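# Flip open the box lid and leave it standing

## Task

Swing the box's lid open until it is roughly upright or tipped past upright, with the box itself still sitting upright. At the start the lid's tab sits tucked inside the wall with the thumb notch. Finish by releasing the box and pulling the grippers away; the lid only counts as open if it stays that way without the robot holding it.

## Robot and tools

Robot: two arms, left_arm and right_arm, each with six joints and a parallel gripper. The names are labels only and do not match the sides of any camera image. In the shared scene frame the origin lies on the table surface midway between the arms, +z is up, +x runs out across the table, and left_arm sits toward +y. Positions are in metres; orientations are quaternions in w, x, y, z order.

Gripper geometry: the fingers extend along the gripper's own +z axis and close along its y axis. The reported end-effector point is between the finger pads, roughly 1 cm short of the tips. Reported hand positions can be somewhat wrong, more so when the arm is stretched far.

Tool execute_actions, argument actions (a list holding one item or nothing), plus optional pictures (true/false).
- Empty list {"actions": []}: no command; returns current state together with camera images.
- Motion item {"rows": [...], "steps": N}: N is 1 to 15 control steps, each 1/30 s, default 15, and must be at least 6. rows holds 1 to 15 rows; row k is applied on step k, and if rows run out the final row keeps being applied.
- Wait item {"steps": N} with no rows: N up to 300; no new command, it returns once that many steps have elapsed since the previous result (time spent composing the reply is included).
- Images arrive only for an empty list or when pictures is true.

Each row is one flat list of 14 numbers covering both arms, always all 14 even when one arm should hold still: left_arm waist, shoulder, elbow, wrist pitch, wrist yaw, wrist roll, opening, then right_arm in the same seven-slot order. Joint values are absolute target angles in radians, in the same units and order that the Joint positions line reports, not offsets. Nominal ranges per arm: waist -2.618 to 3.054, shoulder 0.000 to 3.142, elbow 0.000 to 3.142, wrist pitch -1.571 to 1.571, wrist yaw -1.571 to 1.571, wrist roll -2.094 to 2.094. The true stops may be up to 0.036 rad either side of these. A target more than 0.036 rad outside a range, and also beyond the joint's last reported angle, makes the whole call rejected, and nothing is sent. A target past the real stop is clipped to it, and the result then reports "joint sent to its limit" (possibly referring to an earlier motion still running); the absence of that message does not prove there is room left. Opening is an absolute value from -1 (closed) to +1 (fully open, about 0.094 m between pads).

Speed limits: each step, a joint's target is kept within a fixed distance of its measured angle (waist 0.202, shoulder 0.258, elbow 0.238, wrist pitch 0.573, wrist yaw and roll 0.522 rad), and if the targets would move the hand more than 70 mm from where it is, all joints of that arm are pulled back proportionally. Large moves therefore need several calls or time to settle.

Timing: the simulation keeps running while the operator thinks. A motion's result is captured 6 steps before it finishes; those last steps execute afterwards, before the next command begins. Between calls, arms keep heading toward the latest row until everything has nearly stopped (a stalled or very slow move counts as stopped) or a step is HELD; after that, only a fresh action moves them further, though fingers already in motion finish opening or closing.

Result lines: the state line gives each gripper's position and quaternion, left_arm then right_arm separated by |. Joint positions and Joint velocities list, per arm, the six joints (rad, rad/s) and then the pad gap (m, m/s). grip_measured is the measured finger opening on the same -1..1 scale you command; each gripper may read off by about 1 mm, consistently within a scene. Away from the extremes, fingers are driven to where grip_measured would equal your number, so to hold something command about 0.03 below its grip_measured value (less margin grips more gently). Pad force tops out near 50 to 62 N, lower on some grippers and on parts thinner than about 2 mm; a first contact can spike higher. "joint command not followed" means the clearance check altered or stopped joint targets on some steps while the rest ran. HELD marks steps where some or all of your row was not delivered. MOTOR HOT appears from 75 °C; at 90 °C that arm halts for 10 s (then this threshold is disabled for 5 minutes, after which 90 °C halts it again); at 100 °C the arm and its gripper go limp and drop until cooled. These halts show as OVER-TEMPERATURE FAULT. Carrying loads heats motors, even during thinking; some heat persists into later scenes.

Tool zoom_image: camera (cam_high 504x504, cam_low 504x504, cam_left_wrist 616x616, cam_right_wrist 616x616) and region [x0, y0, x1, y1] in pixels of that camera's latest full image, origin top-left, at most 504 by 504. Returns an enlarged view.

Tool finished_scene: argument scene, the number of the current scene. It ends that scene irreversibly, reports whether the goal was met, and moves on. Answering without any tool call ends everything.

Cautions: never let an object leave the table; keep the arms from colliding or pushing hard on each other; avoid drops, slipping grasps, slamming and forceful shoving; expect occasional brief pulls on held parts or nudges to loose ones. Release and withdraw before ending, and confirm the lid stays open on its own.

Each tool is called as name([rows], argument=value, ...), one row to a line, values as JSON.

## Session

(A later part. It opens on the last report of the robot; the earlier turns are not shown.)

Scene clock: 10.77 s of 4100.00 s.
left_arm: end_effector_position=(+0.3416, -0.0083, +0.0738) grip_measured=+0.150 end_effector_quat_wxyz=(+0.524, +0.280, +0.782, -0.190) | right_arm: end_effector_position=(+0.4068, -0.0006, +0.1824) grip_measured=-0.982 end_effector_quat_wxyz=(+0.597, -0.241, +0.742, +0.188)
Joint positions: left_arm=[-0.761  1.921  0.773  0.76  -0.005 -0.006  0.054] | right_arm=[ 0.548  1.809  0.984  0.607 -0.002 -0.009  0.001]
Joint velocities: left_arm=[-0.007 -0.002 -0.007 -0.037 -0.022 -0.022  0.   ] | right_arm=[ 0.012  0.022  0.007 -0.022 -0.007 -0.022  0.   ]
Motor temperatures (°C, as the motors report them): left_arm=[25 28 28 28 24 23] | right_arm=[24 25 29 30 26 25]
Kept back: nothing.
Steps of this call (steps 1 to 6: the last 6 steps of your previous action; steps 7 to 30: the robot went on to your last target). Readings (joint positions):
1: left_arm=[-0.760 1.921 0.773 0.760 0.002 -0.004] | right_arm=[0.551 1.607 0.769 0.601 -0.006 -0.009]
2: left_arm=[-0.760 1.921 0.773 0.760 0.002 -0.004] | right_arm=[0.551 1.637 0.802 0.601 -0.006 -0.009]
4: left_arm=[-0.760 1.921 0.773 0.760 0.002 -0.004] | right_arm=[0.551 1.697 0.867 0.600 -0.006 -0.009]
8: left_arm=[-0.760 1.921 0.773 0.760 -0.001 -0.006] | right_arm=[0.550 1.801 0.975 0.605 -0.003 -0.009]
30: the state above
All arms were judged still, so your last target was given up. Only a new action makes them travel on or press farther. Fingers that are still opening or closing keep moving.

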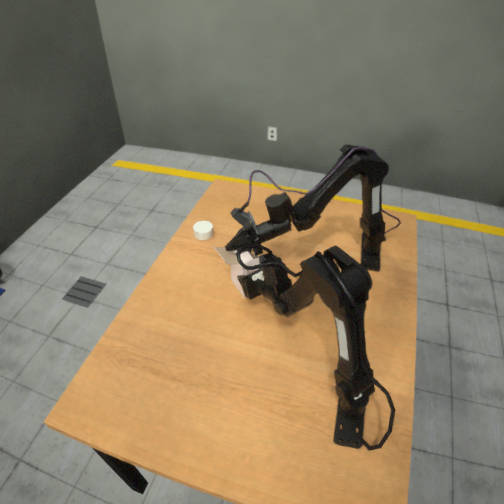

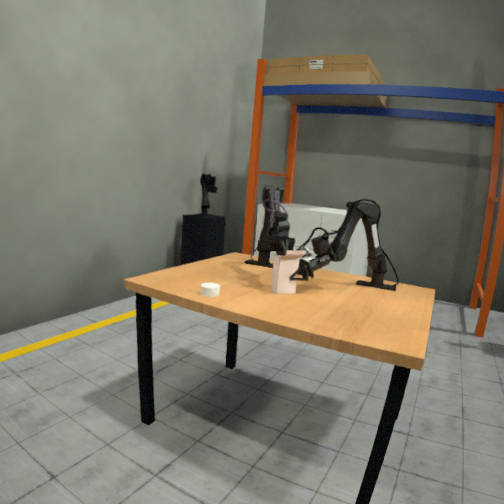

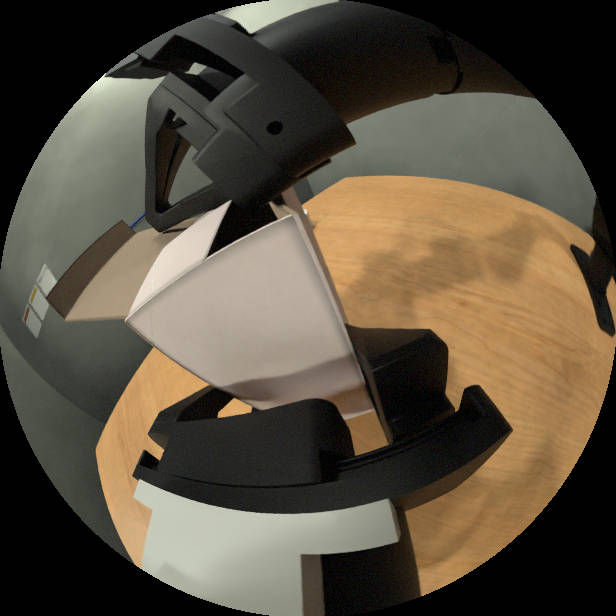

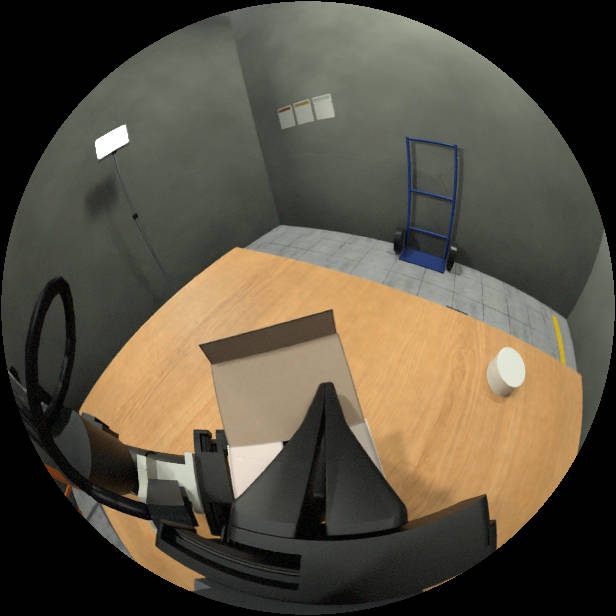

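Lid flipped well back. Retract right, release left.

execute_actions([
  {"rows":[[-0.77,1.90,0.755,0.77,0,0,0.11,0.54,1.349,0.54,0.66,0,0,-1]]},
])

execute_actions([
  {"rows":[[-0.77,1.90,0.755,0.77,0,0,1,0.3,1.169,0.276,0.49,0,0,-1]],"steps":12},
])

execute_actions([
  {"rows":[[-0.77,1.764,0.521,0.843,0,0,1,0.3,1.169,0.276,0.49,0,0,-1]]},
])

execute_actions([
  {"rows":[[-0.6,1.169,0.276,0.49,0,0,1,0.3,1.169,0.276,0.49,0,0,-1]]},
])

execute_actions([
  {"steps":40},
], pictures=true)

Scene clock: 11.33 s of 4100.00 s.
left_arm: end_effector_position=(+0.3416, -0.0083, +0.0738) grip_measured=+0.150 end_effector_quat_wxyz=(+0.524, +0.280, +0.781, -0.190) | right_arm: end_effector_position=(+0.3143, -0.0662, +0.2074) grip_measured=-0.982 end_effector_quat_wxyz=(+0.625, -0.233, +0.719, +0.197)
Joint positions: left_arm=[-0.761  1.921  0.773  0.76  -0.005 -0.005  0.054] | right_arm=[ 0.548  1.348  0.551  0.655 -0.002 -0.009  0.001]
Joint velocities: left_arm=[-0.007 -0.007  0.002 -0.007  0.037 -0.007 -0.001] | right_arm=[ 0.002 -0.007  0.002  0.242 -0.007 -0.007 -0.001]
Motor temperatures (°C, as the motors report them): left_arm=[25 28 28 28 24 23] | right_arm=[24 25 29 30 26 25]
Steps of this call (steps 1 to 8: nothing new was sent; steps 9 to 17: the first 9 steps of this action). Readings (joint positions):
9: left_arm=[-0.761 1.921 0.773 0.760 -0.005 -0.006] | right_arm=[0.548 1.780 0.949 0.621 -0.002 -0.009]
10: left_arm=[-0.761 1.921 0.773 0.760 -0.005 -0.006] | right_arm=[0.548 1.711 0.868 0.625 -0.002 -0.009]
12: left_arm=[-0.761 1.921 0.773 0.760 -0.005 -0.005] | right_arm=[0.548 1.535 0.692 0.630 -0.002 -0.009]
16: left_arm=[-0.761 1.921 0.773 0.760 -0.005 -0.005] | right_arm=[0.548 1.349 0.551 0.646 -0.002 -0.009]
17: the state above

Scene clock: 11.73 s of 4100.00 s.
left_arm: end_effector_position=(+0.3416, -0.0083, +0.0739) grip_measured=+1.000 end_effector_quat_wxyz=(+0.524, +0.280, +0.781, -0.190) | right_arm: end_effector_position=(+0.3084, -0.1674, +0.1467) grip_measured=-0.982 end_effector_quat_wxyz=(+0.589, -0.163, +0.783, +0.118)
Joint positions: left_arm=[-0.761  1.921  0.773  0.76  -0.005 -0.005  0.094] | right_arm=[ 0.33   1.201  0.329  0.59  -0.003 -0.008  0.001]
Joint velocities: left_arm=[-0.002 -0.007 -0.017 -0.037  0.022  0.051  0.   ] | right_arm=[-0.75  -0.339 -0.95  -0.755  0.242  0.007  0.   ]
Motor temperatures (°C, as the motors report them): left_arm=[25 28 28 28 24 23] | right_arm=[24 25 29 30 26 25]
Steps of this call (steps 1 to 6: the last 6 steps of your previous action; steps 7 to 12: the first 6 steps of this action). Readings (joint positions):
7: left_arm=[-0.761 1.921 0.773 0.760 -0.005 -0.005] | right_arm=[0.531 1.335 0.534 0.657 -0.014 -0.009]
8: left_arm=[-0.761 1.921 0.773 0.760 -0.005 -0.005] | right_arm=[0.496 1.302 0.495 0.651 -0.018 -0.009]
10: left_arm=[-0.761 1.921 0.773 0.760 -0.005 -0.005] | right_arm=[0.405 1.241 0.407 0.630 -0.014 -0.009]
12: the state above

Scene clock: 12.23 s of 4100.00 s.
left_arm: end_effector_position=(+0.2933, +0.0322, +0.0591) grip_measured=+1.000 end_effector_quat_wxyz=(+0.506, +0.285, +0.793, -0.183) | right_arm: end_effector_position=(+0.2928, -0.1849, +0.1041) grip_measured=-0.982 end_effector_quat_wxyz=(+0.535, -0.158, +0.824, +0.097)
Joint positions: left_arm=[-0.761  1.774  0.523  0.817 -0.005 -0.005  0.094] | right_arm=[ 0.305  1.193  0.274  0.498  0.005 -0.007  0.001]
Joint velocities: left_arm=[-0.007  0.007  0.017  0.139 -0.007  0.081  0.   ] | right_arm=[ 0.007 -0.017 -0.022 -0.037 -0.051 -0.022  0.   ]
Motor temperatures (°C, as the motors report them): left_arm=[25 28 28 28 24 23] | right_arm=[24 25 29 30 26 25]
Steps of this call (steps 1 to 6: the last 6 steps of your previous action; steps 7 to 15: the first 9 steps of this action). Readings (joint positions):
7: left_arm=[-0.761 1.903 0.742 0.779 -0.005 -0.005] | right_arm=[0.305 1.193 0.274 0.498 0.005 -0.007]
8: left_arm=[-0.761 1.859 0.676 0.798 -0.005 -0.005] | right_arm=[0.305 1.193 0.274 0.498 0.005 -0.007]
10: left_arm=[-0.761 1.786 0.564 0.812 -0.005 -0.005] | right_arm=[0.305 1.193 0.274 0.498 0.005 -0.007]
14: left_arm=[-0.761 1.774 0.523 0.812 -0.005 -0.005] | right_arm=[0.305 1.193 0.274 0.498 0.005 -0.007]
15: the state above

Scene clock: 12.73 s of 4100.00 s.
left_arm: end_effector_position=(+0.2614, +0.1329, +0.1096) grip_measured=+1.000 end_effector_quat_wxyz=(+0.537, +0.216, +0.802, -0.145) | right_arm: end_effector_position=(+0.2928, -0.1849, +0.1041) grip_measured=-0.982 end_effector_quat_wxyz=(+0.535, -0.158, +0.824, +0.097)
Joint positions: left_arm=[-0.599  1.2    0.27   0.54  -0.008 -0.004  0.094] | right_arm=[ 0.305  1.193  0.274  0.498  0.005 -0.007  0.001]
Joint velocities: left_arm=[ 0.002 -0.935 -0.012  0.242 -0.022  0.022  0.   ] | right_arm=[ 0.002 -0.012  0.002  0.066 -0.081 -0.037 -0.   ]
Motor temperatures (°C, as the motors report them): left_arm=[25 28 28 28 24 23] | right_arm=[24 25 29 30 26 25]
Steps of this call (steps 1 to 6: the last 6 steps of your previous action; steps 7 to 15: the first 9 steps of this action). Readings (joint positions):
7: left_arm=[-0.750 1.753 0.509 0.805 0.003 -0.004] | right_arm=[0.305 1.193 0.274 0.498 0.005 -0.007]
8: left_arm=[-0.728 1.703 0.470 0.768 0.007 -0.004] | right_arm=[0.305 1.193 0.274 0.498 0.005 -0.007]
10: left_arm=[-0.659 1.560 0.370 0.677 0.006 -0.004] | right_arm=[0.305 1.193 0.274 0.498 0.005 -0.007]
14: left_arm=[-0.599 1.240 0.270 0.538 -0.009 -0.004] | right_arm=[0.305 1.193 0.274 0.498 0.005 -0.007]
15: the state above

Scene clock: 14.07 s of 4100.00 s.
left_arm: end_effector_position=(+0.2582, +0.1347, +0.1102) grip_measured=+1.000 end_effector_quat_wxyz=(+0.533, +0.217, +0.805, -0.144) | right_arm: end_effector_position=(+0.2928, -0.1849, +0.1041) grip_measured=-0.982 end_effector_quat_wxyz=(+0.535, -0.158, +0.824, +0.097)
Joint positions: left_arm=[-0.599  1.169  0.27   0.498 -0.008 -0.004  0.094] | right_arm=[ 0.305  1.193  0.274  0.498  0.005 -0.007  0.001]
Joint velocities: left_arm=[ 0.002  0.007  0.007 -0.007  0.022 -0.022  0.   ] | right_arm=[-0.002 -0.002 -0.022 -0.066  0.007 -0.007 -0.001]
Motor temperatures (°C, as the motors report them): left_arm=[25 28 29 29 24 23] | right_arm=[24 25 29 30 26 25]
Kept back: nothing.
Steps of this call (steps 1 to 6: the last 6 steps of your previous action; steps 7 to 30: the robot went on to your last target; steps 31 to 40: nothing new was sent). Readings (joint positions):
1: left_arm=[-0.599 1.178 0.270 0.546 -0.008 -0.004] | right_arm=[0.305 1.193 0.274 0.498 0.005 -0.007]
2: left_arm=[-0.599 1.169 0.270 0.546 -0.008 -0.004] | right_arm=[0.305 1.193 0.274 0.498 0.005 -0.007]
4: left_arm=[-0.599 1.169 0.270 0.533 -0.008 -0.004] | right_arm=[0.305 1.193 0.274 0.498 0.005 -0.007]
8: left_arm=[-0.599 1.169 0.270 0.510 -0.008 -0.004] | right_arm=[0.305 1.193 0.274 0.498 0.005 -0.007]
40: the state above
All arms were judged still, so your last target was given up. Only a new action makes them travel on or press farther. Fingers that are still opening or closing keep moving.

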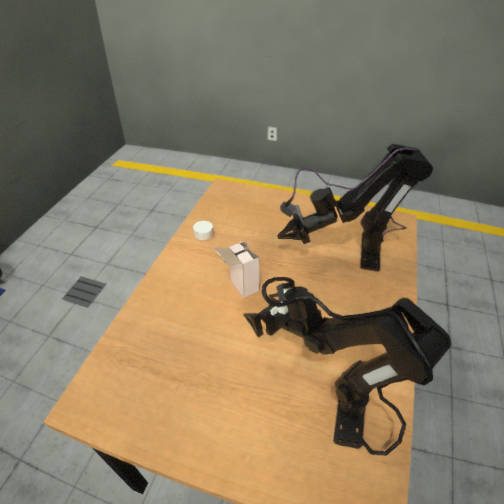

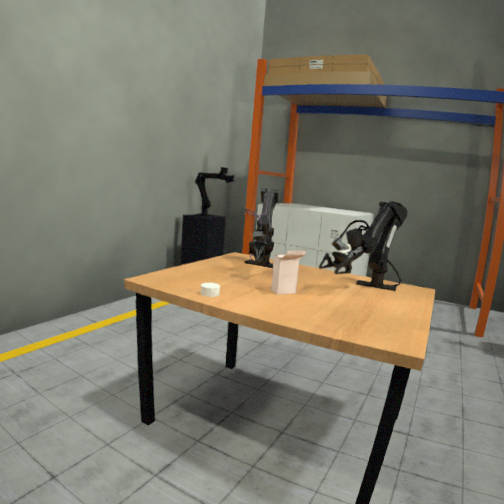

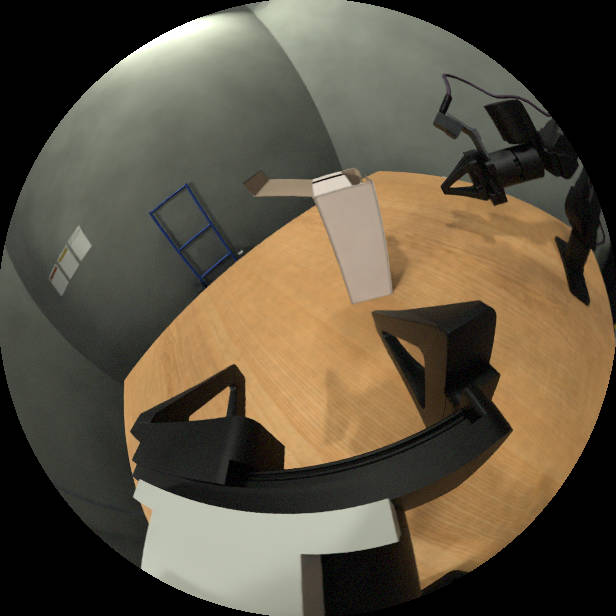

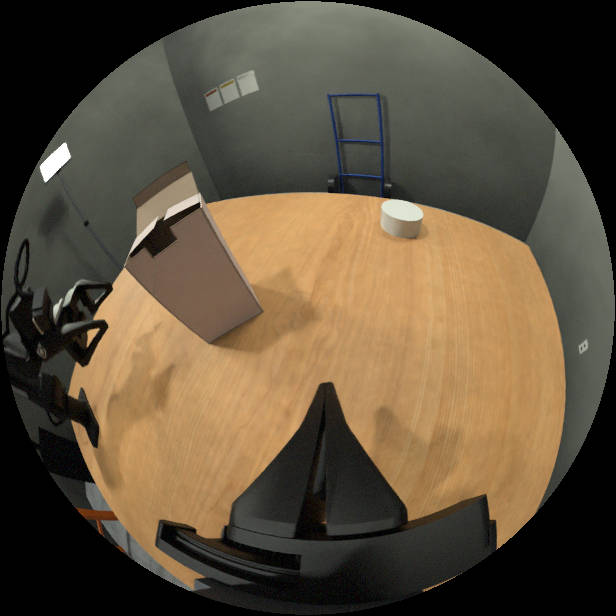

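finished_scene(scene=2)

The scene is finished: the task was done.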